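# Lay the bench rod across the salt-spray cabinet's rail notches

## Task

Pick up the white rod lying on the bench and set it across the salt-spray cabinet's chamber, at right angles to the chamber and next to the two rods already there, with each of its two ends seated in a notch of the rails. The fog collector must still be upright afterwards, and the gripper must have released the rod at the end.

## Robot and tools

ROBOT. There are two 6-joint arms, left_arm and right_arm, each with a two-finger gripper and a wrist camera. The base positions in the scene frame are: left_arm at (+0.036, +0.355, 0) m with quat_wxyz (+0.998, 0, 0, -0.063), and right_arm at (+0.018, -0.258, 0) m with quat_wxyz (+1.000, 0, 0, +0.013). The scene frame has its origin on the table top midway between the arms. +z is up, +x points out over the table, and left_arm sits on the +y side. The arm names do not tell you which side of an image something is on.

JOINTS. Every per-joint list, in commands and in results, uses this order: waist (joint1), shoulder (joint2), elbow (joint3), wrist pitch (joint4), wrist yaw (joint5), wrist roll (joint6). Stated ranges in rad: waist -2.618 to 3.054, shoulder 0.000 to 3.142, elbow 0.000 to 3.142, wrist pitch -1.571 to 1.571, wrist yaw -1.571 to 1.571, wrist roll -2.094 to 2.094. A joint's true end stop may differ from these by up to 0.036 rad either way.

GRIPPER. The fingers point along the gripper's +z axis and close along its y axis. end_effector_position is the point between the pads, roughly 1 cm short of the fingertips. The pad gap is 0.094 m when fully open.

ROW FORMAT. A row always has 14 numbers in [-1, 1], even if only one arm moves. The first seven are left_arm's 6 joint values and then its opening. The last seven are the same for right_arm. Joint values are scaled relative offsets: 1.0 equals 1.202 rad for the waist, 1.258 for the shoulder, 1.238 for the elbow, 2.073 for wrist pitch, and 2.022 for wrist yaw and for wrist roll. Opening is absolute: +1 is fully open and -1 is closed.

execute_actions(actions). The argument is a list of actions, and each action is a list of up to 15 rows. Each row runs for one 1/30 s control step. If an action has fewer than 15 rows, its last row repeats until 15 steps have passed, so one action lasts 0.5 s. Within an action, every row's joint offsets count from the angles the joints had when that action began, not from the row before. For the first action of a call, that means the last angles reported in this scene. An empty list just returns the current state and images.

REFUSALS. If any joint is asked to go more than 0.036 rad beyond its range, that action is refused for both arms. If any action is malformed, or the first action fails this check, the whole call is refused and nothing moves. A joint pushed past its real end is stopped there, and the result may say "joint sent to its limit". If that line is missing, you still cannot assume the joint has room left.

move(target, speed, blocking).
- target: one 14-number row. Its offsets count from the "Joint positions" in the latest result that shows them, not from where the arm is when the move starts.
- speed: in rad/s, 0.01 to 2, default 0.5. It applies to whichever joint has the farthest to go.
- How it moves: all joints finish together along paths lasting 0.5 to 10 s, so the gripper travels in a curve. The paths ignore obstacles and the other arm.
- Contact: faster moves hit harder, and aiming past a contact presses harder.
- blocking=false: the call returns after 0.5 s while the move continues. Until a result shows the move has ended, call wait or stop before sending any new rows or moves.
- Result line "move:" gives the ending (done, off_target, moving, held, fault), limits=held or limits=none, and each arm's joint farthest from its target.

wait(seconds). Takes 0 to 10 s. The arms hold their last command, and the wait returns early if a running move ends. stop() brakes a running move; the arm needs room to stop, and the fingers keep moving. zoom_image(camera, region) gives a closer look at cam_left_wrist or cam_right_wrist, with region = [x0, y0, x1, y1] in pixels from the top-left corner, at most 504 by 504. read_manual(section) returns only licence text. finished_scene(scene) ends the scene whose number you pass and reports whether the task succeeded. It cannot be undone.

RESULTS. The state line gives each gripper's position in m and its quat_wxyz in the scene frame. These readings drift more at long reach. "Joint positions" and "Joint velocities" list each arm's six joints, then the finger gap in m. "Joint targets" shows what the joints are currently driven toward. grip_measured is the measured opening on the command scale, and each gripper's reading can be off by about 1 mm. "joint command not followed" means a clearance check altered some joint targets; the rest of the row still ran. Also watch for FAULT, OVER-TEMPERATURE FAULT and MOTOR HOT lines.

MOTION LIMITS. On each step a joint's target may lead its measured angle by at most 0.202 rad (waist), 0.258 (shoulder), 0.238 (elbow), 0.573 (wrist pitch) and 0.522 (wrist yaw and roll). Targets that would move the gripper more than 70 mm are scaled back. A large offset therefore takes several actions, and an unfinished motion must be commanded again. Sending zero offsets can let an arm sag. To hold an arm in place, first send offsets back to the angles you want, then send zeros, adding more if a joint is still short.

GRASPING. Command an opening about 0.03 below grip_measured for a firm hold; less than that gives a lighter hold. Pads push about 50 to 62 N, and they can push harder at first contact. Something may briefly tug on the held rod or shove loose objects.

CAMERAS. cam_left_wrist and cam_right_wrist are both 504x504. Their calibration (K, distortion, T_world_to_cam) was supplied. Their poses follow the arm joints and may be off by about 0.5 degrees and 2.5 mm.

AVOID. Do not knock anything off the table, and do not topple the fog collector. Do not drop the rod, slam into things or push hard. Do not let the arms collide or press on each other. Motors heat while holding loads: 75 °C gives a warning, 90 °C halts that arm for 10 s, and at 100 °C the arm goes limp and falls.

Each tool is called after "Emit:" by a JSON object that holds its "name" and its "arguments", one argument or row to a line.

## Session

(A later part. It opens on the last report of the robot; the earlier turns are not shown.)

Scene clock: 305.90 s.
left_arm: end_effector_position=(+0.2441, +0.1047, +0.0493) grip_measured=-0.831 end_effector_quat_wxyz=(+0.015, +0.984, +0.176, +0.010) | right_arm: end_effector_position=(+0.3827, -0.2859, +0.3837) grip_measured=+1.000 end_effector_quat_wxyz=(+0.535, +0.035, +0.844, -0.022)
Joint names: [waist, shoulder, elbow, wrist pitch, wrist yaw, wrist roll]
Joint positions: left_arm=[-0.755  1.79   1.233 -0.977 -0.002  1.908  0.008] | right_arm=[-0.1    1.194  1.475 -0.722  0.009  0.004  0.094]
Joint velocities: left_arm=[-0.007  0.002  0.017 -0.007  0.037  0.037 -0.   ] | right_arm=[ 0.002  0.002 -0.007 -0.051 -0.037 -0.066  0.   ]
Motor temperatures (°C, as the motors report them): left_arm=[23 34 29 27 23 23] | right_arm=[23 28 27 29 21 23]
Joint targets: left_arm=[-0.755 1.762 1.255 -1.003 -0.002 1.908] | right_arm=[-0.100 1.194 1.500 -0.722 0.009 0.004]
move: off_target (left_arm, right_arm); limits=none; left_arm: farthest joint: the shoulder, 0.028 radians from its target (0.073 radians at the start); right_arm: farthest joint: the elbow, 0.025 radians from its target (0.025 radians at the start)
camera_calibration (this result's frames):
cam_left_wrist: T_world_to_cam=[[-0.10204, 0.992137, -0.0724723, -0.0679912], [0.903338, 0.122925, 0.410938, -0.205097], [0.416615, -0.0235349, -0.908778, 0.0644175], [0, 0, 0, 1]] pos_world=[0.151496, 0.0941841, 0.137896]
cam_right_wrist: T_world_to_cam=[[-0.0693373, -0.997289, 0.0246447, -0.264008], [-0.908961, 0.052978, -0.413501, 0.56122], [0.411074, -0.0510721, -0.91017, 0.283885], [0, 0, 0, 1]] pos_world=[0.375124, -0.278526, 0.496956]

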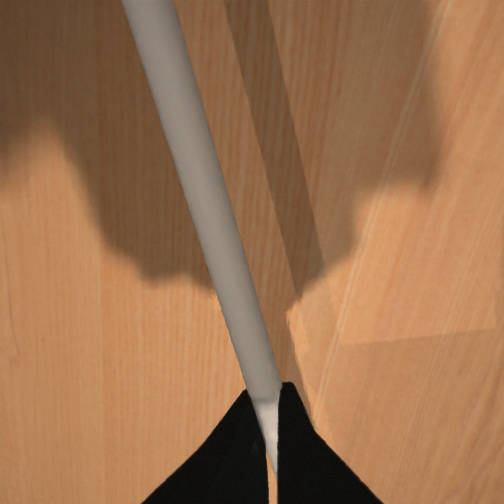

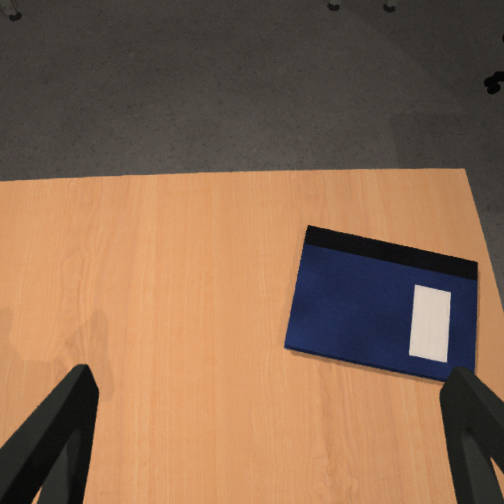

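Emit:
{"name": "move", "arguments": {
  "target": [0.5,-0.212,0.534,-0.248,0,-0.173,-0.865, 0,0,0.02,0,0,0,1],
  "speed": 0.5
}}

Scene clock: 339.53 s.
left_arm: end_effector_position=(+0.3503, +0.2663, +0.2948) grip_measured=-0.831 end_effector_quat_wxyz=(+0.170, +0.780, +0.588, +0.132) | right_arm: end_effector_position=(+0.3827, -0.2859, +0.3837) grip_measured=+1.000 end_effector_quat_wxyz=(+0.535, +0.035, +0.844, -0.022)
Joint names: [waist, shoulder, elbow, wrist pitch, wrist yaw, wrist roll]
Joint positions: left_arm=[-0.157  1.539  1.877 -1.475 -0.008  1.57   0.008] | right_arm=[-0.1    1.194  1.475 -0.722  0.009  0.004  0.094]
Joint velocities: left_arm=[-0.012 -0.007  0.007 -0.022 -0.022  0.007 -0.   ] | right_arm=[-0.002 -0.007  0.007  0.051 -0.007 -0.095  0.   ]
Motor temperatures (°C, as the motors report them): left_arm=[23 37 31 26 23 23] | right_arm=[23 28 28 29 21 23]
Joint targets: left_arm=[-0.154 1.524 1.894 -1.492 -0.002 1.558] | right_arm=[-0.100 1.194 1.500 -0.722 0.009 0.004]
move: off_target (right_arm); limits=none; left_arm: farthest joint: the elbow, 0.017 radians from its target (0.661 radians at the start); right_arm: farthest joint: the elbow, 0.025 radians from its target (0.025 radians at the start)
camera_calibration (this result's frames):
cam_left_wrist: T_world_to_cam=[[-0.758527, 0.476767, -0.444219, 0.277083], [0.270487, 0.85055, 0.451, -0.405697], [0.592852, 0.22194, -0.774125, 0.0802339], [0, 0, 0, 1]] pos_world=[0.272344, 0.195155, 0.368166]
cam_right_wrist: T_world_to_cam=[[-0.0693373, -0.997289, 0.0246447, -0.264008], [-0.908961, 0.052978, -0.413501, 0.56122], [0.411074, -0.0510721, -0.91017, 0.283885], [0, 0, 0, 1]] pos_world=[0.375124, -0.278526, 0.496956]

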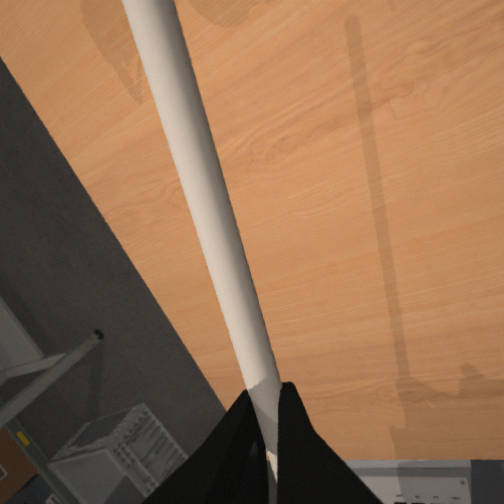

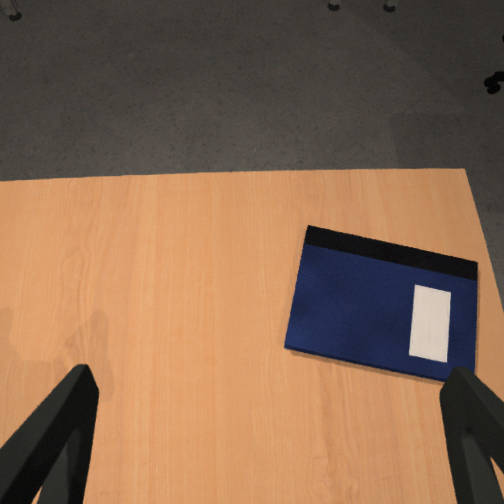

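Emit:
{"name": "move", "arguments": {
  "target": [0.96,-0.012,0.014,-0.008,0,-0.006,-0.865, 0,0,0.02,0,0,0,1],
  "speed": 0.6
}}

Scene clock: 408.43 s.
left_arm: end_effector_position=(+0.2433, +0.6076, +0.2948) grip_measured=-0.831 end_effector_quat_wxyz=(+0.066, +0.333, +0.918, +0.205) | right_arm: end_effector_position=(+0.3827, -0.2859, +0.3837) grip_measured=+1.000 end_effector_quat_wxyz=(+0.535, +0.035, +0.844, -0.022)
Joint names: [waist, shoulder, elbow, wrist pitch, wrist yaw, wrist roll]
Joint positions: left_arm=[ 0.995  1.539  1.877 -1.476 -0.018  1.568  0.008] | right_arm=[-0.1    1.194  1.475 -0.722  0.009  0.004  0.094]
Joint velocities: left_arm=[ 0.002 -0.002  0.012 -0.007 -0.051  0.007  0.001] | right_arm=[ 0.007  0.012 -0.017  0.066  0.022 -0.037  0.   ]
Motor temperatures (°C, as the motors report them): left_arm=[23 34 31 27 23 23] | right_arm=[23 27 28 29 21 23]
Joint targets: left_arm=[0.997 1.524 1.894 -1.492 -0.008 1.558] | right_arm=[-0.100 1.194 1.500 -0.722 0.009 0.004]
move: off_target (right_arm); limits=none; left_arm: farthest joint: the elbow, 0.018 radians from its target (0.018 radians at the start); right_arm: farthest joint: the elbow, 0.025 radians from its target (0.025 radians at the start)
camera_calibration (this result's frames):
cam_left_wrist: T_world_to_cam=[[-0.74435, -0.500711, -0.441851, 0.622911], [-0.66712, 0.587185, 0.458437, -0.281073], [0.0299036, 0.636005, -0.771105, -0.0475653], [0, 0, 0, 1]] pos_world=[0.277577, 0.507192, 0.36741]
cam_right_wrist: T_world_to_cam=[[-0.0693373, -0.997289, 0.0246447, -0.264008], [-0.908961, 0.052978, -0.413501, 0.56122], [0.411074, -0.0510721, -0.91017, 0.283885], [0, 0, 0, 1]] pos_world=[0.375124, -0.278526, 0.496956]

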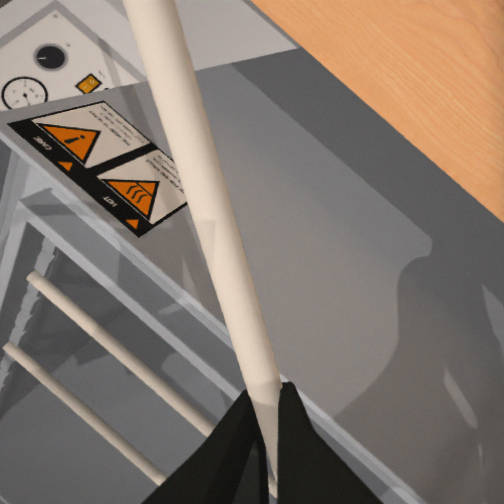

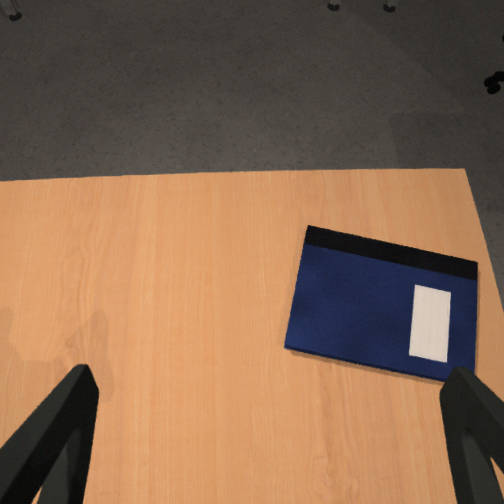

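Emit:
{"name": "move", "arguments": {
  "target": [0.445,0.2925,0.245,0.005,-0.034,-0.089,-0.865, 0.85,0.573,0.069,0.631,-0.151,0,1],
  "speed": 0.6
}}

Scene clock: 438.73 s.
left_arm: end_effector_position=(+0.0888, +0.7638, +0.2570) grip_measured=-0.830 end_effector_quat_wxyz=(-0.012, -0.009, +0.983, +0.182) | right_arm: end_effector_position=(+0.3209, +0.2604, +0.3676) grip_measured=+1.000 end_effector_quat_wxyz=(+0.628, -0.391, +0.517, +0.432)
Joint names: [waist, shoulder, elbow, wrist pitch, wrist yaw, wrist roll]
Joint positions: left_arm=[ 1.527  1.895  2.152 -1.472 -0.087  1.399  0.008] | right_arm=[ 0.928  1.926  1.53   0.564 -0.291  0.004  0.094]
Joint velocities: left_arm=[ 0.017 -0.002 -0.007  0.037 -0.051  0.022 -0.   ] | right_arm=[-0.002 -0.002 -0.007 -0.007  0.007  0.007  0.   ]
Motor temperatures (°C, as the motors report them): left_arm=[23 34 32 27 23 23] | right_arm=[23 27 28 30 21 23]
Joint targets: left_arm=[1.529 1.907 2.180 -1.466 -0.087 1.389] | right_arm=[0.922 1.915 1.560 0.586 -0.296 0.004]
move: off_target (left_arm, right_arm); limits=none; left_arm: farthest joint: the elbow, 0.028 radians from its target (0.304 radians at the start); right_arm: farthest joint: the elbow, 0.030 radians from its target (0.085 radians at the start)
camera_calibration (this result's frames):
cam_left_wrist: T_world_to_cam=[[-0.236149, -0.893781, -0.3813, 0.809052], [-0.886846, 0.0378555, 0.460512, -0.0200159], [-0.397162, 0.446903, -0.801586, 0.0187215], [0, 0, 0, 1]] pos_world=[0.180741, 0.715506, 0.332716]
cam_right_wrist: T_world_to_cam=[[0.943373, -0.32378, 0.0722066, -0.240945], [-0.108789, -0.50758, -0.854709, 0.520835], [0.313389, 0.798454, -0.514061, -0.0129143], [0, 0, 0, 1]] pos_world=[0.28801, 0.196664, 0.455921]

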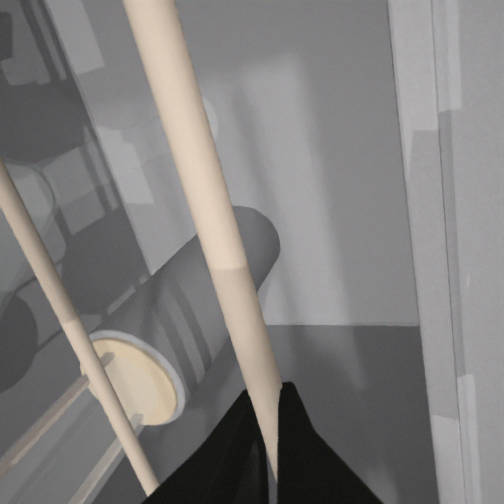

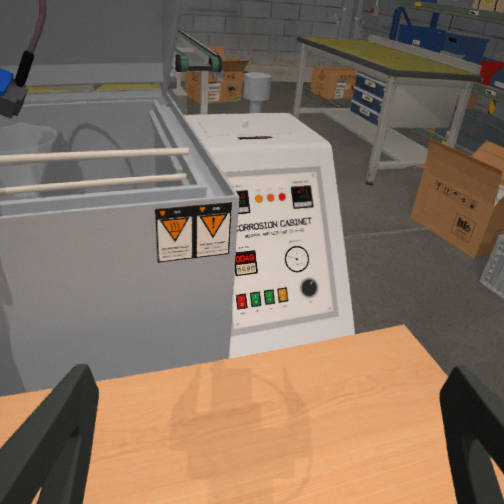

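Emit:
{"name": "zoom_image", "arguments": {
  "camera": "cam_right_wrist",
  "region": [0, 60, 280, 240]
}}

Region (0, 60, 280, 240) of cam_right_wrist's 504x504 image, scaled by 1.800, with more detail than that image has; it fills the top 324 rows of this view, and the rest is white.

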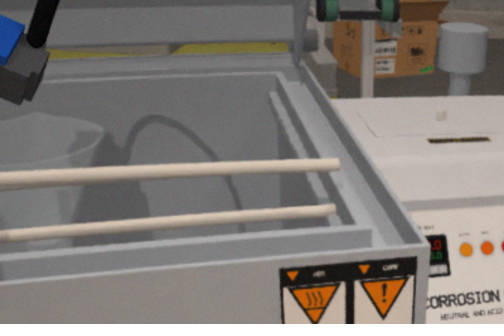

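Emit:
{"name": "zoom_image", "arguments": {
  "camera": "cam_right_wrist",
  "region": [140, 130, 240, 200]
}}

Emit:
{"name": "zoom_image", "arguments": {
  "camera": "cam_left_wrist",
  "region": [0, 0, 300, 300]
}}

Region (140, 130, 240, 200) of cam_right_wrist's 504x504 image, scaled by 5.040, with more detail than that image has; it fills the top 353 rows of this view, and the rest is white.

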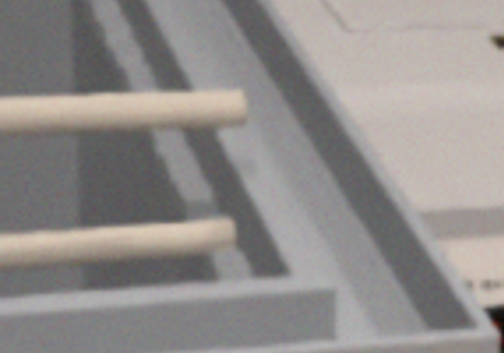

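Region (0, 0, 300, 300) of cam_left_wrist's 504x504 image, scaled by 1.680, with more detail than that image has.

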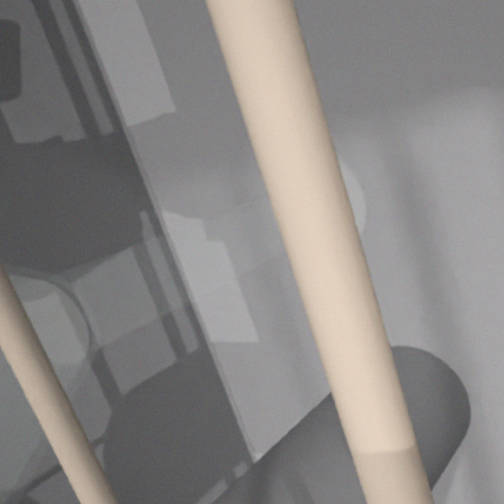

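Emit:
{"name": "zoom_image", "arguments": {
  "camera": "cam_left_wrist",
  "region": [0, 150, 300, 450]
}}

Region (0, 150, 300, 450) of cam_left_wrist's 504x504 image, scaled by 1.680, with more detail than that image has.

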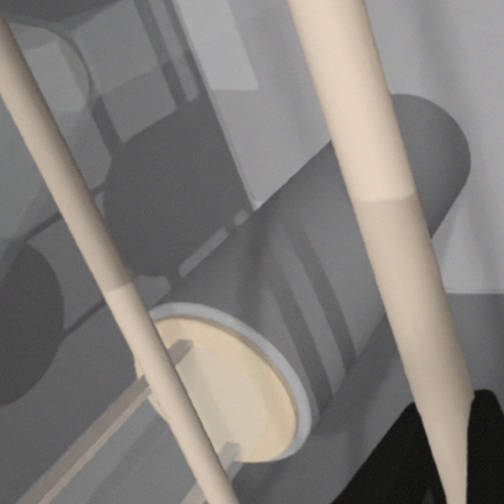

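Emit:
{"name": "move", "arguments": {
  "target": [0.002,-0.061,-0.1535,0.0735,0.0153,0.008,-0.865, -0.005,-0.009,0.024,0.0106,0,0,1],
  "speed": 0.12
}}

Scene clock: 540.73 s.
left_arm: end_effector_position=(+0.0917, +0.7681, +0.2299) grip_measured=-0.830 end_effector_quat_wxyz=(-0.007, -0.001, +0.983, +0.184) | right_arm: end_effector_position=(+0.3209, +0.2603, +0.3678) grip_measured=+1.000 end_effector_quat_wxyz=(+0.628, -0.390, +0.516, +0.432)
Joint names: [waist, shoulder, elbow, wrist pitch, wrist yaw, wrist roll]
Joint positions: left_arm=[ 1.527  1.851  1.973 -1.33  -0.075  1.412  0.008] | right_arm=[ 0.928  1.926  1.53   0.565 -0.291  0.004  0.094]
Joint velocities: left_arm=[-0.002 -0.012  0.007  0.037 -0.037  0.007 -0.001] | right_arm=[ 0.007 -0.007  0.002  0.007 -0.007  0.022  0.   ]
Motor temperatures (°C, as the motors report them): left_arm=[23 36 33 27 23 23] | right_arm=[23 32 29 31 21 23]
Joint targets: left_arm=[1.529 1.818 1.962 -1.320 -0.057 1.415] | right_arm=[0.922 1.915 1.560 0.586 -0.291 0.004]
move: off_target (left_arm, right_arm); limits=none; left_arm: farthest joint: the shoulder, 0.032 radians from its target (0.077 radians at the start); right_arm: farthest joint: the elbow, 0.029 radians from its target (0.029 radians at the start)
camera_calibration (this result's frames):
cam_left_wrist: T_world_to_cam=[[-0.247773, -0.888058, -0.387248, 0.801281], [-0.889672, 0.0503306, 0.453818, -0.0128691], [-0.383526, 0.456967, -0.802551, -0.0125317], [0, 0, 0, 1]] pos_world=[0.18228, 0.717959, 0.306077]
cam_right_wrist: T_world_to_cam=[[0.943341, -0.323825, 0.0724209, -0.241006], [-0.108412, -0.507048, -0.855073, 0.520849], [0.313615, 0.798774, -0.513426, -0.0131851], [0, 0, 0, 1]] pos_world=[0.287953, 0.196584, 0.456048]

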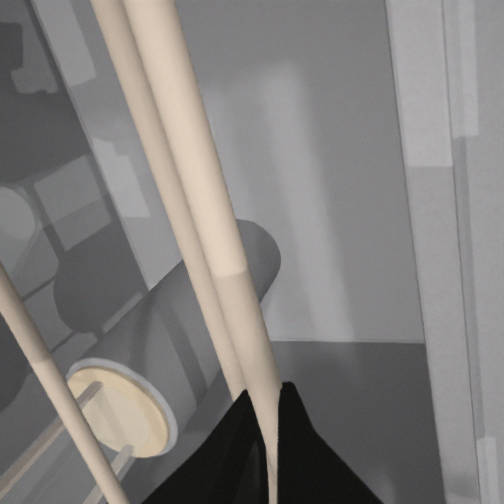

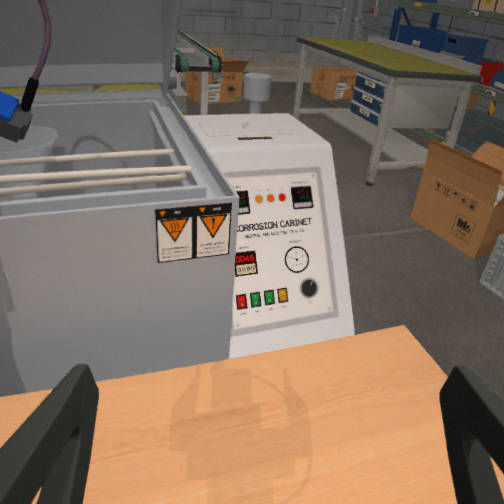

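Emit:
{"name": "zoom_image", "arguments": {
  "camera": "cam_left_wrist",
  "region": [60, 0, 320, 400]
}}

Emit:
{"name": "zoom_image", "arguments": {
  "camera": "cam_right_wrist",
  "region": [0, 120, 240, 210]
}}

Region (60, 0, 320, 400) of cam_left_wrist's 504x504 image, scaled by 1.260, with more detail than that image has; it fills the left 328 columns of this view, and the rest is white.

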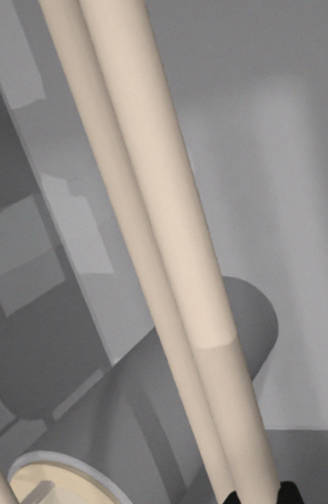

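Region (0, 120, 240, 210) of cam_right_wrist's 504x504 image, scaled by 2.100, with more detail than that image has; it fills the top 189 rows of this view, and the rest is white.

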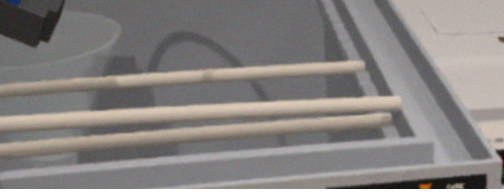

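Emit:
{"name": "zoom_image", "arguments": {
  "camera": "cam_right_wrist",
  "region": [150, 135, 230, 195]
}}

Region (150, 135, 230, 195) of cam_right_wrist's 504x504 image, scaled by 6.300, with more detail than that image has; it fills the top 378 rows of this view, and the rest is white.

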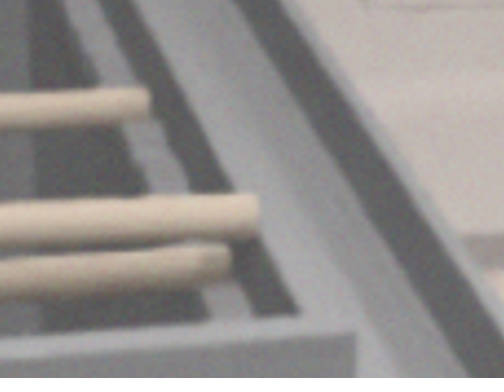

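Emit:
{"name": "zoom_image", "arguments": {
  "camera": "cam_left_wrist",
  "region": [80, 0, 200, 120]
}}

Emit:
{"name": "zoom_image", "arguments": {
  "camera": "cam_left_wrist",
  "region": [180, 280, 300, 400]
}}

Region (80, 0, 200, 120) of cam_left_wrist's 504x504 image, scaled by 4.200, with more detail than that image has.

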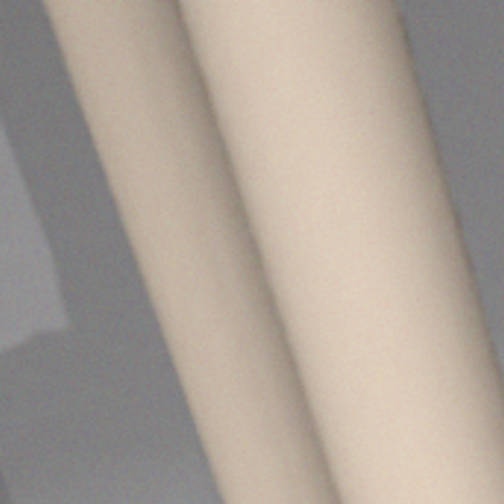

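Region (180, 280, 300, 400) of cam_left_wrist's 504x504 image, scaled by 4.200, with more detail than that image has.

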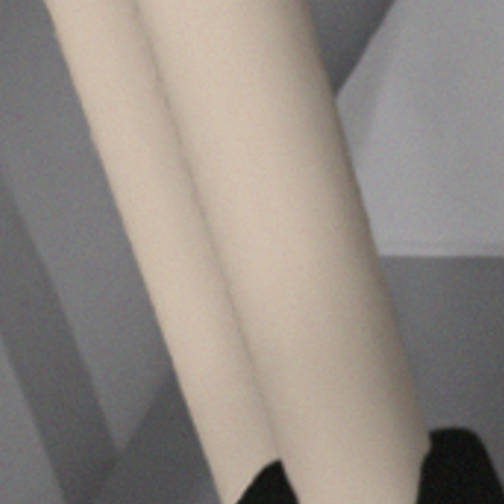

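Emit:
{"name": "move", "arguments": {
  "target": [0.0017,-0.039,-0.064,0.030,0.009,-0.009,-0.865, -0.005,-0.009,0.024,0.0106,0,0,1],
  "speed": 0.06
}}

Scene clock: 616.80 s.
left_arm: end_effector_position=(+0.0916, +0.7678, +0.2197) grip_measured=-0.830 end_effector_quat_wxyz=(-0.006, -0.005, +0.983, +0.185) | right_arm: end_effector_position=(+0.3209, +0.2603, +0.3680) grip_measured=+1.000 end_effector_quat_wxyz=(+0.628, -0.390, +0.516, +0.432)
Joint names: [waist, shoulder, elbow, wrist pitch, wrist yaw, wrist roll]
Joint positions: left_arm=[ 1.527  1.831  1.904 -1.278 -0.075  1.405  0.008] | right_arm=[ 0.928  1.926  1.53   0.566 -0.291  0.004  0.094]
Joint velocities: left_arm=[-0.012 -0.007  0.002  0.022 -0.007 -0.022 -0.001] | right_arm=[-0.002 -0.007 -0.007 -0.081 -0.081 -0.007  0.   ]
Motor temperatures (°C, as the motors report them): left_arm=[23 42 31 27 23 23] | right_arm=[23 33 29 31 21 23]
Joint targets: left_arm=[1.529 1.801 1.893 -1.268 -0.057 1.394] | right_arm=[0.922 1.915 1.560 0.587 -0.291 0.004]
move: off_target (left_arm, right_arm); limits=none; left_arm: farthest joint: the shoulder, 0.029 radians from its target (0.049 radians at the start); right_arm: farthest joint: the elbow, 0.029 radians from its target (0.029 radians at the start)
camera_calibration (this result's frames):
cam_left_wrist: T_world_to_cam=[[-0.2406, -0.888791, -0.390079, 0.7976], [-0.891352, 0.043249, 0.451243, -0.00214157], [-0.384191, 0.456267, -0.802632, -0.0199339], [0, 0, 0, 1]] pos_world=[0.182336, 0.718088, 0.296094]
cam_right_wrist: T_world_to_cam=[[0.943309, -0.32387, 0.0726351, -0.241068], [-0.108035, -0.506515, -0.855436, 0.520864], [0.313841, 0.799093, -0.51279, -0.0134559], [0, 0, 0, 1]] pos_world=[0.287896, 0.196503, 0.456175]

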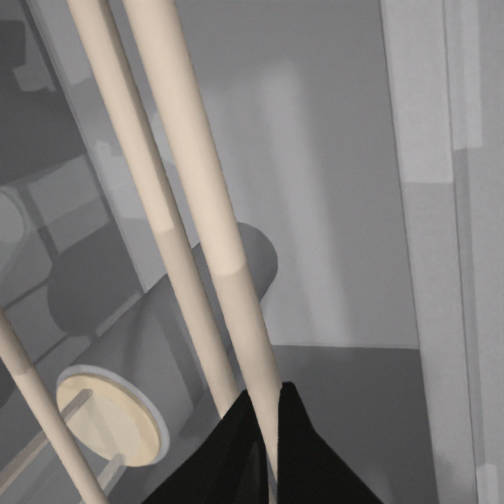

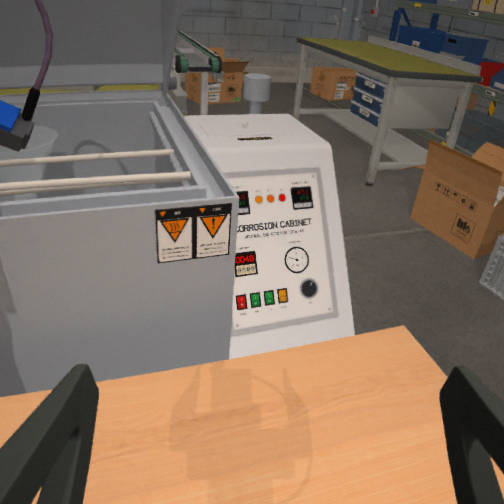

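Emit:
{"name": "zoom_image", "arguments": {
  "camera": "cam_left_wrist",
  "region": [60, 0, 200, 100]
}}

Emit:
{"name": "zoom_image", "arguments": {
  "camera": "cam_left_wrist",
  "region": [170, 300, 310, 400]
}}

Emit:
{"name": "zoom_image", "arguments": {
  "camera": "cam_right_wrist",
  "region": [150, 135, 230, 195]
}}

Region (60, 0, 200, 100) of cam_left_wrist's 504x504 image, scaled by 3.600, with more detail than that image has; it fills the top 360 rows of this view, and the rest is white.

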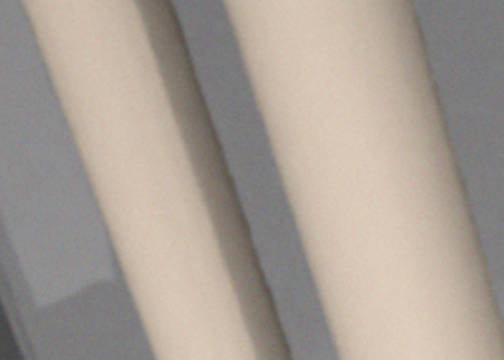

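Region (170, 300, 310, 400) of cam_left_wrist's 504x504 image, scaled by 3.600, with more detail than that image has; it fills the top 360 rows of this view, and the rest is white.

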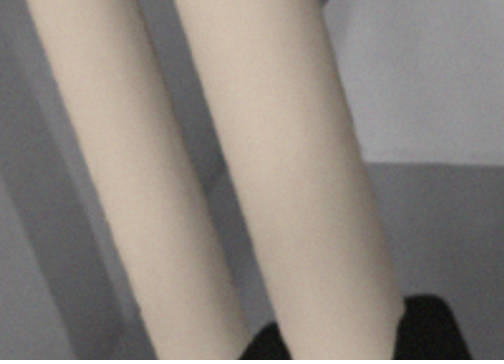

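Region (150, 135, 230, 195) of cam_right_wrist's 504x504 image, scaled by 6.300, with more detail than that image has; it fills the top 378 rows of this view, and the rest is white.

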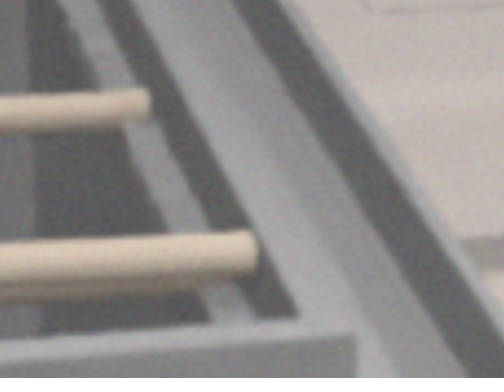

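Emit:
{"name": "move", "arguments": {
  "target": [0.0017,-0.0346,-0.0642,0.0314,0.009,-0.0054,-0.865, -0.005,-0.009,0.024,0.0106,0,0,1],
  "speed": 0.05
}}

Scene clock: 647.03 s.
left_arm: end_effector_position=(+0.0922, +0.7692, +0.2019) grip_measured=-0.830 end_effector_quat_wxyz=(-0.006, -0.005, +0.984, +0.178) | right_arm: end_effector_position=(+0.3208, +0.2603, +0.3682) grip_measured=+1.000 end_effector_quat_wxyz=(+0.628, -0.390, +0.516, +0.432)
Joint names: [waist, shoulder, elbow, wrist pitch, wrist yaw, wrist roll]
Joint positions: left_arm=[ 1.527  1.831  1.836 -1.224 -0.074  1.403  0.008] | right_arm=[ 0.928  1.926  1.53   0.567 -0.291  0.004  0.094]
Joint velocities: left_arm=[-0.012 -0.012 -0.017  0.095 -0.066  0.022 -0.001] | right_arm=[ 0.002 -0.002  0.002  0.037 -0.007 -0.022  0.   ]
Motor temperatures (°C, as the motors report them): left_arm=[23 42 31 28 23 23] | right_arm=[23 33 30 31 21 23]
Joint targets: left_arm=[1.529 1.788 1.825 -1.213 -0.057 1.394] | right_arm=[0.922 1.915 1.560 0.588 -0.291 0.004]
move: off_target (left_arm, right_arm); limits=none; left_arm: farthest joint: the shoulder, 0.044 radians from its target (0.044 radians at the start); right_arm: farthest joint: the elbow, 0.029 radians from its target (0.029 radians at the start)
camera_calibration (this result's frames):
cam_left_wrist: T_world_to_cam=[[-0.239602, -0.894511, -0.377413, 0.793775], [-0.891277, 0.0485095, 0.450857, 0.00231308], [-0.384989, 0.444405, -0.80888, -0.0242007], [0, 0, 0, 1]] pos_world=[0.182934, 0.720683, 0.278962]
cam_right_wrist: T_world_to_cam=[[0.943277, -0.323916, 0.0728492, -0.241129], [-0.107658, -0.505983, -0.855799, 0.520878], [0.314067, 0.799412, -0.512154, -0.0137268], [0, 0, 0, 1]] pos_world=[0.287839, 0.196423, 0.456302]

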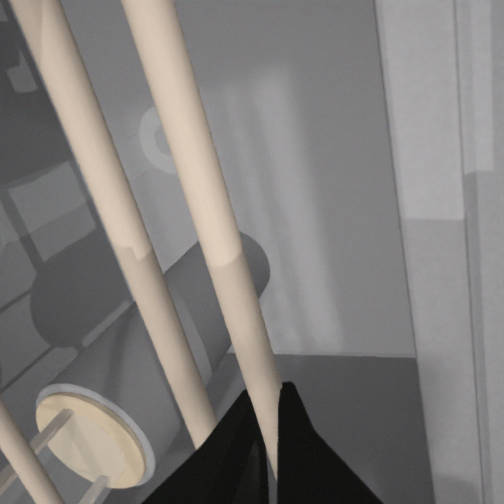

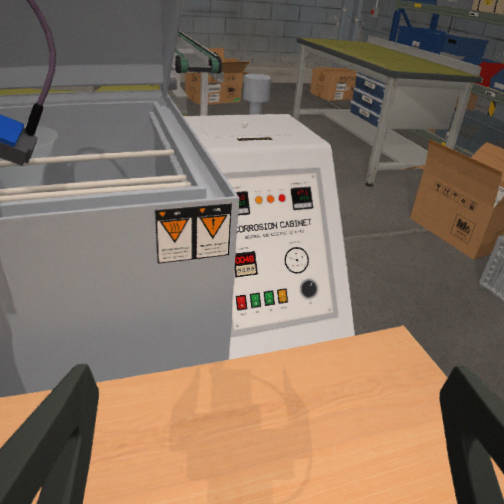

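Emit:
{"name": "zoom_image", "arguments": {
  "camera": "cam_right_wrist",
  "region": [130, 135, 230, 200]
}}

Emit:
{"name": "zoom_image", "arguments": {
  "camera": "cam_left_wrist",
  "region": [0, 0, 200, 120]
}}

Emit:
{"name": "zoom_image", "arguments": {
  "camera": "cam_left_wrist",
  "region": [150, 300, 330, 440]
}}

Region (130, 135, 230, 200) of cam_right_wrist's 504x504 image, scaled by 5.040, with more detail than that image has; it fills the top 328 rows of this view, and the rest is white.

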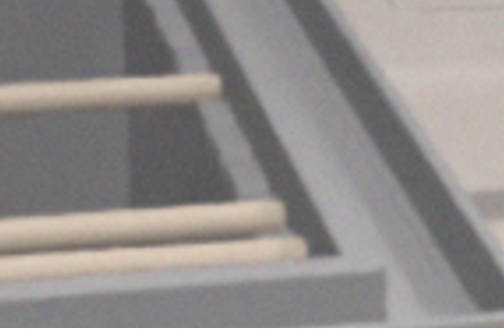

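Region (0, 0, 200, 120) of cam_left_wrist's 504x504 image, scaled by 2.520, with more detail than that image has; it fills the top 302 rows of this view, and the rest is white.

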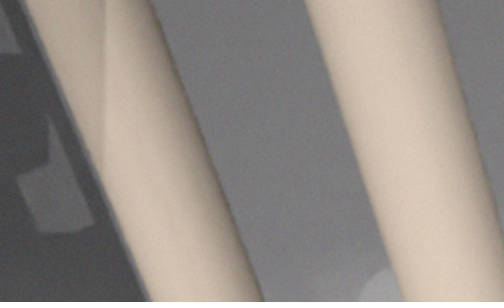

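Region (150, 300, 330, 440) of cam_left_wrist's 504x504 image, scaled by 2.800, with more detail than that image has.

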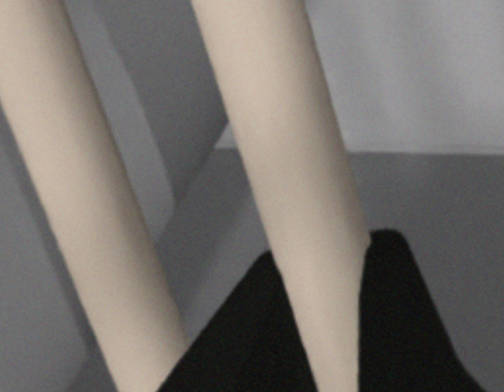

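Emit:
{"name": "zoom_image", "arguments": {
  "camera": "cam_left_wrist",
  "region": [110, 230, 290, 390]
}}

Region (110, 230, 290, 390) of cam_left_wrist's 504x504 image, scaled by 2.800, with more detail than that image has.

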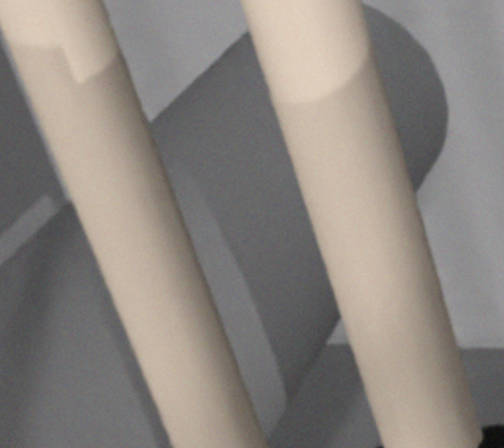

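Emit:
{"name": "move", "arguments": {
  "target": [0.0017,-0.02,-0.0194,0.0092,0.009,-0.0054,-0.865, -0.005,-0.009,0.024,0.0106,0,0,1],
  "speed": 0.03
}}

Scene clock: 688.70 s.
left_arm: end_effector_position=(+0.0926, +0.7697, +0.1996) grip_measured=-0.830 end_effector_quat_wxyz=(-0.005, -0.006, +0.984, +0.178) | right_arm: end_effector_position=(+0.3208, +0.2603, +0.3684) grip_measured=+1.000 end_effector_quat_wxyz=(+0.629, -0.390, +0.516, +0.432)
Joint names: [waist, shoulder, elbow, wrist pitch, wrist yaw, wrist roll]
Joint positions: left_arm=[ 1.527  1.831  1.826 -1.215 -0.072  1.401  0.008] | right_arm=[ 0.928  1.926  1.53   0.567 -0.291  0.004  0.094]
Joint velocities: left_arm=[ 0.027  0.002  0.002 -0.022 -0.022  0.022  0.   ] | right_arm=[-0.017 -0.007 -0.017  0.022  0.007 -0.022  0.   ]
Motor temperatures (°C, as the motors report them): left_arm=[23 45 31 28 23 23] | right_arm=[23 34 30 31 21 23]
Joint targets: left_arm=[1.529 1.806 1.812 -1.205 -0.055 1.392] | right_arm=[0.922 1.915 1.560 0.589 -0.291 0.004]
move: off_target (left_arm, right_arm); limits=none; left_arm: farthest joint: the shoulder, 0.025 radians from its target (0.025 radians at the start); right_arm: farthest joint: the elbow, 0.029 radians from its target (0.029 radians at the start)
camera_calibration (this result's frames):
cam_left_wrist: T_world_to_cam=[[-0.237301, -0.894969, -0.377782, 0.79366], [-0.892503, 0.0473046, 0.448555, 0.00523778], [-0.383572, 0.443614, -0.809987, -0.0254731], [0, 0, 0, 1]] pos_world=[0.183241, 0.721354, 0.276848]
cam_right_wrist: T_world_to_cam=[[0.943245, -0.323961, 0.0730634, -0.24119], [-0.107281, -0.50545, -0.856161, 0.520892], [0.314293, 0.799731, -0.511518, -0.0139976], [0, 0, 0, 1]] pos_world=[0.287782, 0.196343, 0.456429]

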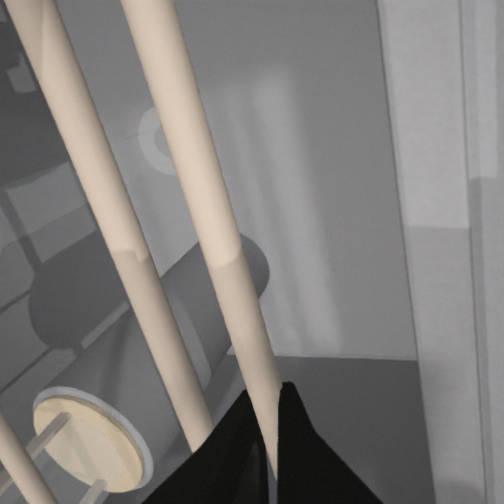

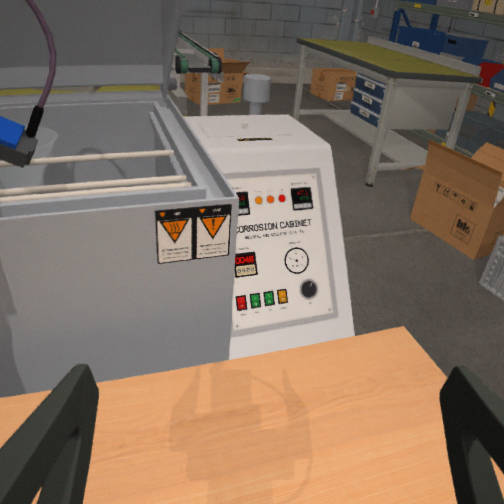

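Emit:
{"name": "zoom_image", "arguments": {
  "camera": "cam_right_wrist",
  "region": [130, 135, 230, 200]
}}

Emit:
{"name": "zoom_image", "arguments": {
  "camera": "cam_left_wrist",
  "region": [110, 230, 290, 390]
}}

Region (130, 135, 230, 200) of cam_right_wrist's 504x504 image, scaled by 5.040, with more detail than that image has; it fills the top 328 rows of this view, and the rest is white.

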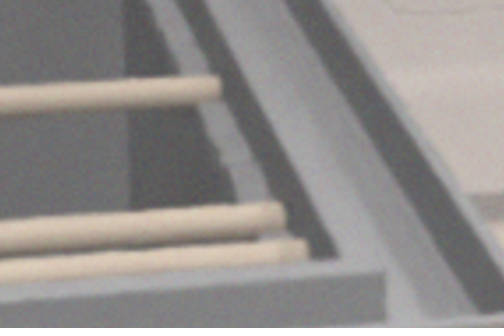

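Region (110, 230, 290, 390) of cam_left_wrist's 504x504 image, scaled by 2.800, with more detail than that image has.

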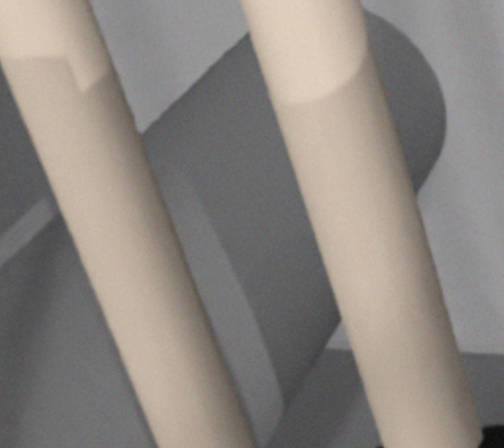

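Emit:
{"name": "move", "arguments": {
  "target": [0.0017,-0.02,-0.0194,0.0077,0.0074,-0.0035,-0.865, -0.005,-0.009,0.024,0.0106,0,0,1],
  "speed": 0.03
}}

Scene clock: 699.53 s.
left_arm: end_effector_position=(+0.0929, +0.7716, +0.1980) grip_measured=-0.830 end_effector_quat_wxyz=(-0.005, -0.007, +0.983, +0.181) | right_arm: end_effector_position=(+0.3208, +0.2602, +0.3685) grip_measured=+1.000 end_effector_quat_wxyz=(+0.629, -0.390, +0.515, +0.432)
Joint names: [waist, shoulder, elbow, wrist pitch, wrist yaw, wrist roll]
Joint positions: left_arm=[ 1.527  1.831  1.817 -1.2   -0.072  1.401  0.008] | right_arm=[ 0.928  1.926  1.53   0.568 -0.291  0.004  0.094]
Joint velocities: left_arm=[ 0.002  0.002  0.002  0.051  0.007  0.007 -0.   ] | right_arm=[-0.012  0.002 -0.017  0.051  0.007 -0.051  0.   ]
Motor temperatures (°C, as the motors report them): left_arm=[23 44 31 28 23 23] | right_arm=[23 34 30 31 21 23]
Joint targets: left_arm=[1.529 1.806 1.802 -1.199 -0.057 1.394] | right_arm=[0.922 1.915 1.560 0.589 -0.291 0.004]
move: off_target (left_arm, right_arm); limits=none; left_arm: farthest joint: the shoulder, 0.025 radians from its target (0.025 radians at the start); right_arm: farthest joint: the elbow, 0.029 radians from its target (0.029 radians at the start)
camera_calibration (this result's frames):
cam_left_wrist: T_world_to_cam=[[-0.236909, -0.892679, -0.383404, 0.794132], [-0.892965, 0.0446081, 0.447911, 0.00842091], [-0.382738, 0.44848, -0.807699, -0.0317969], [0, 0, 0, 1]] pos_world=[0.183487, 0.722789, 0.275019]
cam_right_wrist: T_world_to_cam=[[0.943213, -0.324007, 0.0732775, -0.241251], [-0.106903, -0.504916, -0.856523, 0.520906], [0.314518, 0.800049, -0.510881, -0.0142685], [0, 0, 0, 1]] pos_world=[0.287725, 0.196262, 0.456556]

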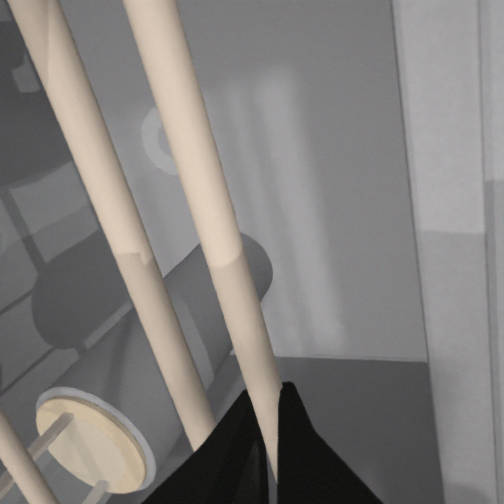

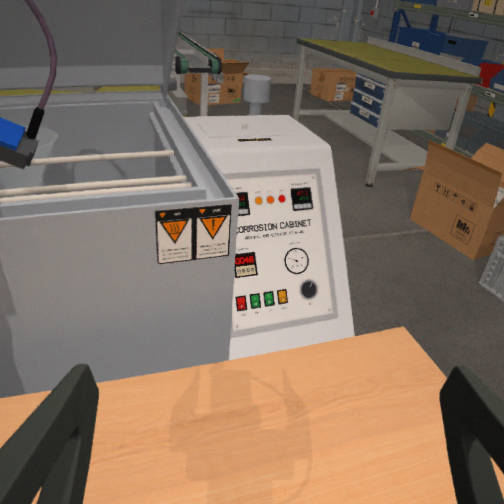

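Emit:
{"name": "zoom_image", "arguments": {
  "camera": "cam_right_wrist",
  "region": [130, 135, 230, 200]
}}

Emit:
{"name": "zoom_image", "arguments": {
  "camera": "cam_left_wrist",
  "region": [110, 230, 290, 390]
}}

Emit:
{"name": "zoom_image", "arguments": {
  "camera": "cam_left_wrist",
  "region": [0, 0, 200, 120]
}}

Region (130, 135, 230, 200) of cam_right_wrist's 504x504 image, scaled by 5.040, with more detail than that image has; it fills the top 328 rows of this view, and the rest is white.

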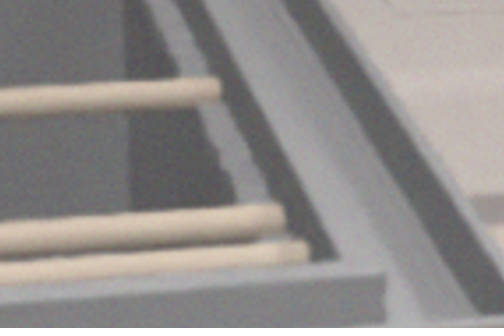

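Region (110, 230, 290, 390) of cam_left_wrist's 504x504 image, scaled by 2.800, with more detail than that image has.

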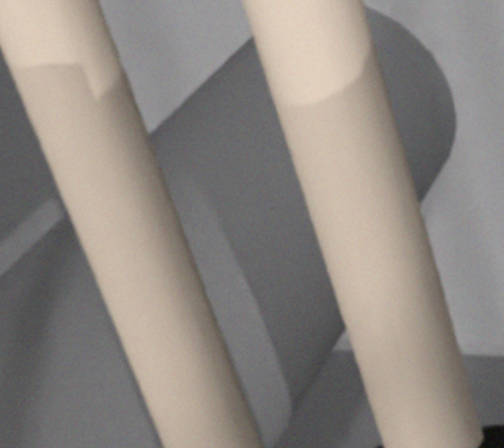

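Region (0, 0, 200, 120) of cam_left_wrist's 504x504 image, scaled by 2.520, with more detail than that image has; it fills the top 302 rows of this view, and the rest is white.

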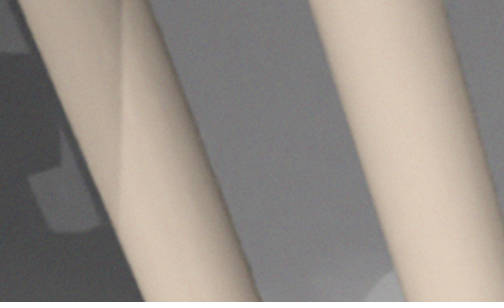

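Emit:
{"name": "execute_actions", "arguments": {
  "actions": [
    [[0,-0.02,-0.006,0,0,0,-0.86,-0.005,-0.009,0.024,0.0106,0,0,1],[0,-0.02,-0.006,0,0,0,-0.855,-0.005,-0.009,0.024,0.0106,0,0,1],[0,-0.02,-0.006,0,0,0,-0.85,-0.005,-0.009,0.024,0.0106,0,0,1],[0,-0.02,-0.006,0,0,0,-0.845,-0.005,-0.009,0.024,0.0106,0,0,1],[0,-0.02,-0.006,0,0,0,-0.84,-0.005,-0.009,0.024,0.0106,0,0,1],[0,-0.02,-0.006,0,0,0,-0.835,-0.005,-0.009,0.024,0.0106,0,0,1],[0,-0.02,-0.006,0,0,0,-0.83,-0.005,-0.009,0.024,0.0106,0,0,1],[0,-0.02,-0.006,0,0,0,-0.825,-0.005,-0.009,0.024,0.0106,0,0,1],[0,-0.02,-0.006,0,0,0,-0.82,-0.005,-0.009,0.024,0.0106,0,0,1],[0,-0.02,-0.006,0,0,0,-0.81,-0.005,-0.009,0.024,0.0106,0,0,1],[0,-0.02,-0.006,0,0,0,-0.80,-0.005,-0.009,0.024,0.0106,0,0,1],[0,-0.02,-0.006,0,0,0,-0.79,-0.005,-0.009,0.024,0.0106,0,0,1],[0,-0.02,-0.006,0,0,0,-0.78,-0.005,-0.009,0.024,0.0106,0,0,1],[0,-0.02,-0.006,0,0,0,-0.77,-0.005,-0.009,0.024,0.0106,0,0,1],[0,-0.02,-0.006,0,0,0,-0.76,-0.005,-0.009,0.024,0.0106,0,0,1]]
  ]
}}

Scene clock: 719.40 s.
left_arm: end_effector_position=(+0.0929, +0.7716, +0.1980) grip_measured=-0.767 end_effector_quat_wxyz=(-0.005, -0.006, +0.983, +0.181) | right_arm: end_effector_position=(+0.3208, +0.2602, +0.3687) grip_measured=+1.000 end_effector_quat_wxyz=(+0.629, -0.390, +0.515, +0.432)
Joint names: [waist, shoulder, elbow, wrist pitch, wrist yaw, wrist roll]
Joint positions: left_arm=[ 1.527  1.831  1.817 -1.2   -0.072  1.402  0.011] | right_arm=[ 0.928  1.926  1.53   0.569 -0.291  0.004  0.094]
Joint velocities: left_arm=[ 0.012 -0.002  0.012  0.007 -0.022  0.007  0.01 ] | right_arm=[ 0.002  0.012  0.007 -0.037 -0.022 -0.051  0.   ]
Motor temperatures (°C, as the motors report them): left_arm=[23 44 31 27 23 23] | right_arm=[23 34 30 31 21 23]
Joint targets: left_arm=[1.527 1.806 1.810 -1.200 -0.072 1.401] | right_arm=[0.922 1.915 1.560 0.590 -0.291 0.004]
camera_calibration (this result's frames):
cam_left_wrist: T_world_to_cam=[[-0.237649, -0.892513, -0.383331, 0.794058], [-0.892811, 0.0452487, 0.448153, 0.0078644], [-0.382637, 0.448746, -0.807599, -0.0320309], [0, 0, 0, 1]] pos_world=[0.183473, 0.722725, 0.274995]
cam_right_wrist: T_world_to_cam=[[0.94318, -0.324052, 0.0734915, -0.241312], [-0.106526, -0.504383, -0.856884, 0.520919], [0.314743, 0.800367, -0.510244, -0.0145393], [0, 0, 0, 1]] pos_world=[0.287668, 0.196182, 0.456683]

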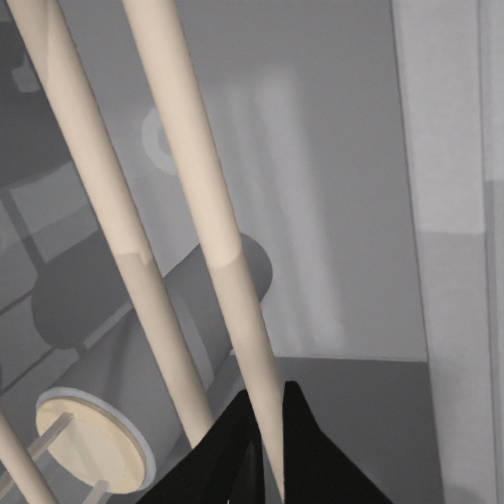

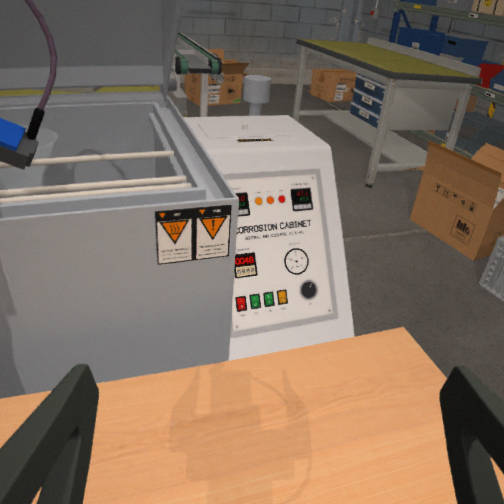

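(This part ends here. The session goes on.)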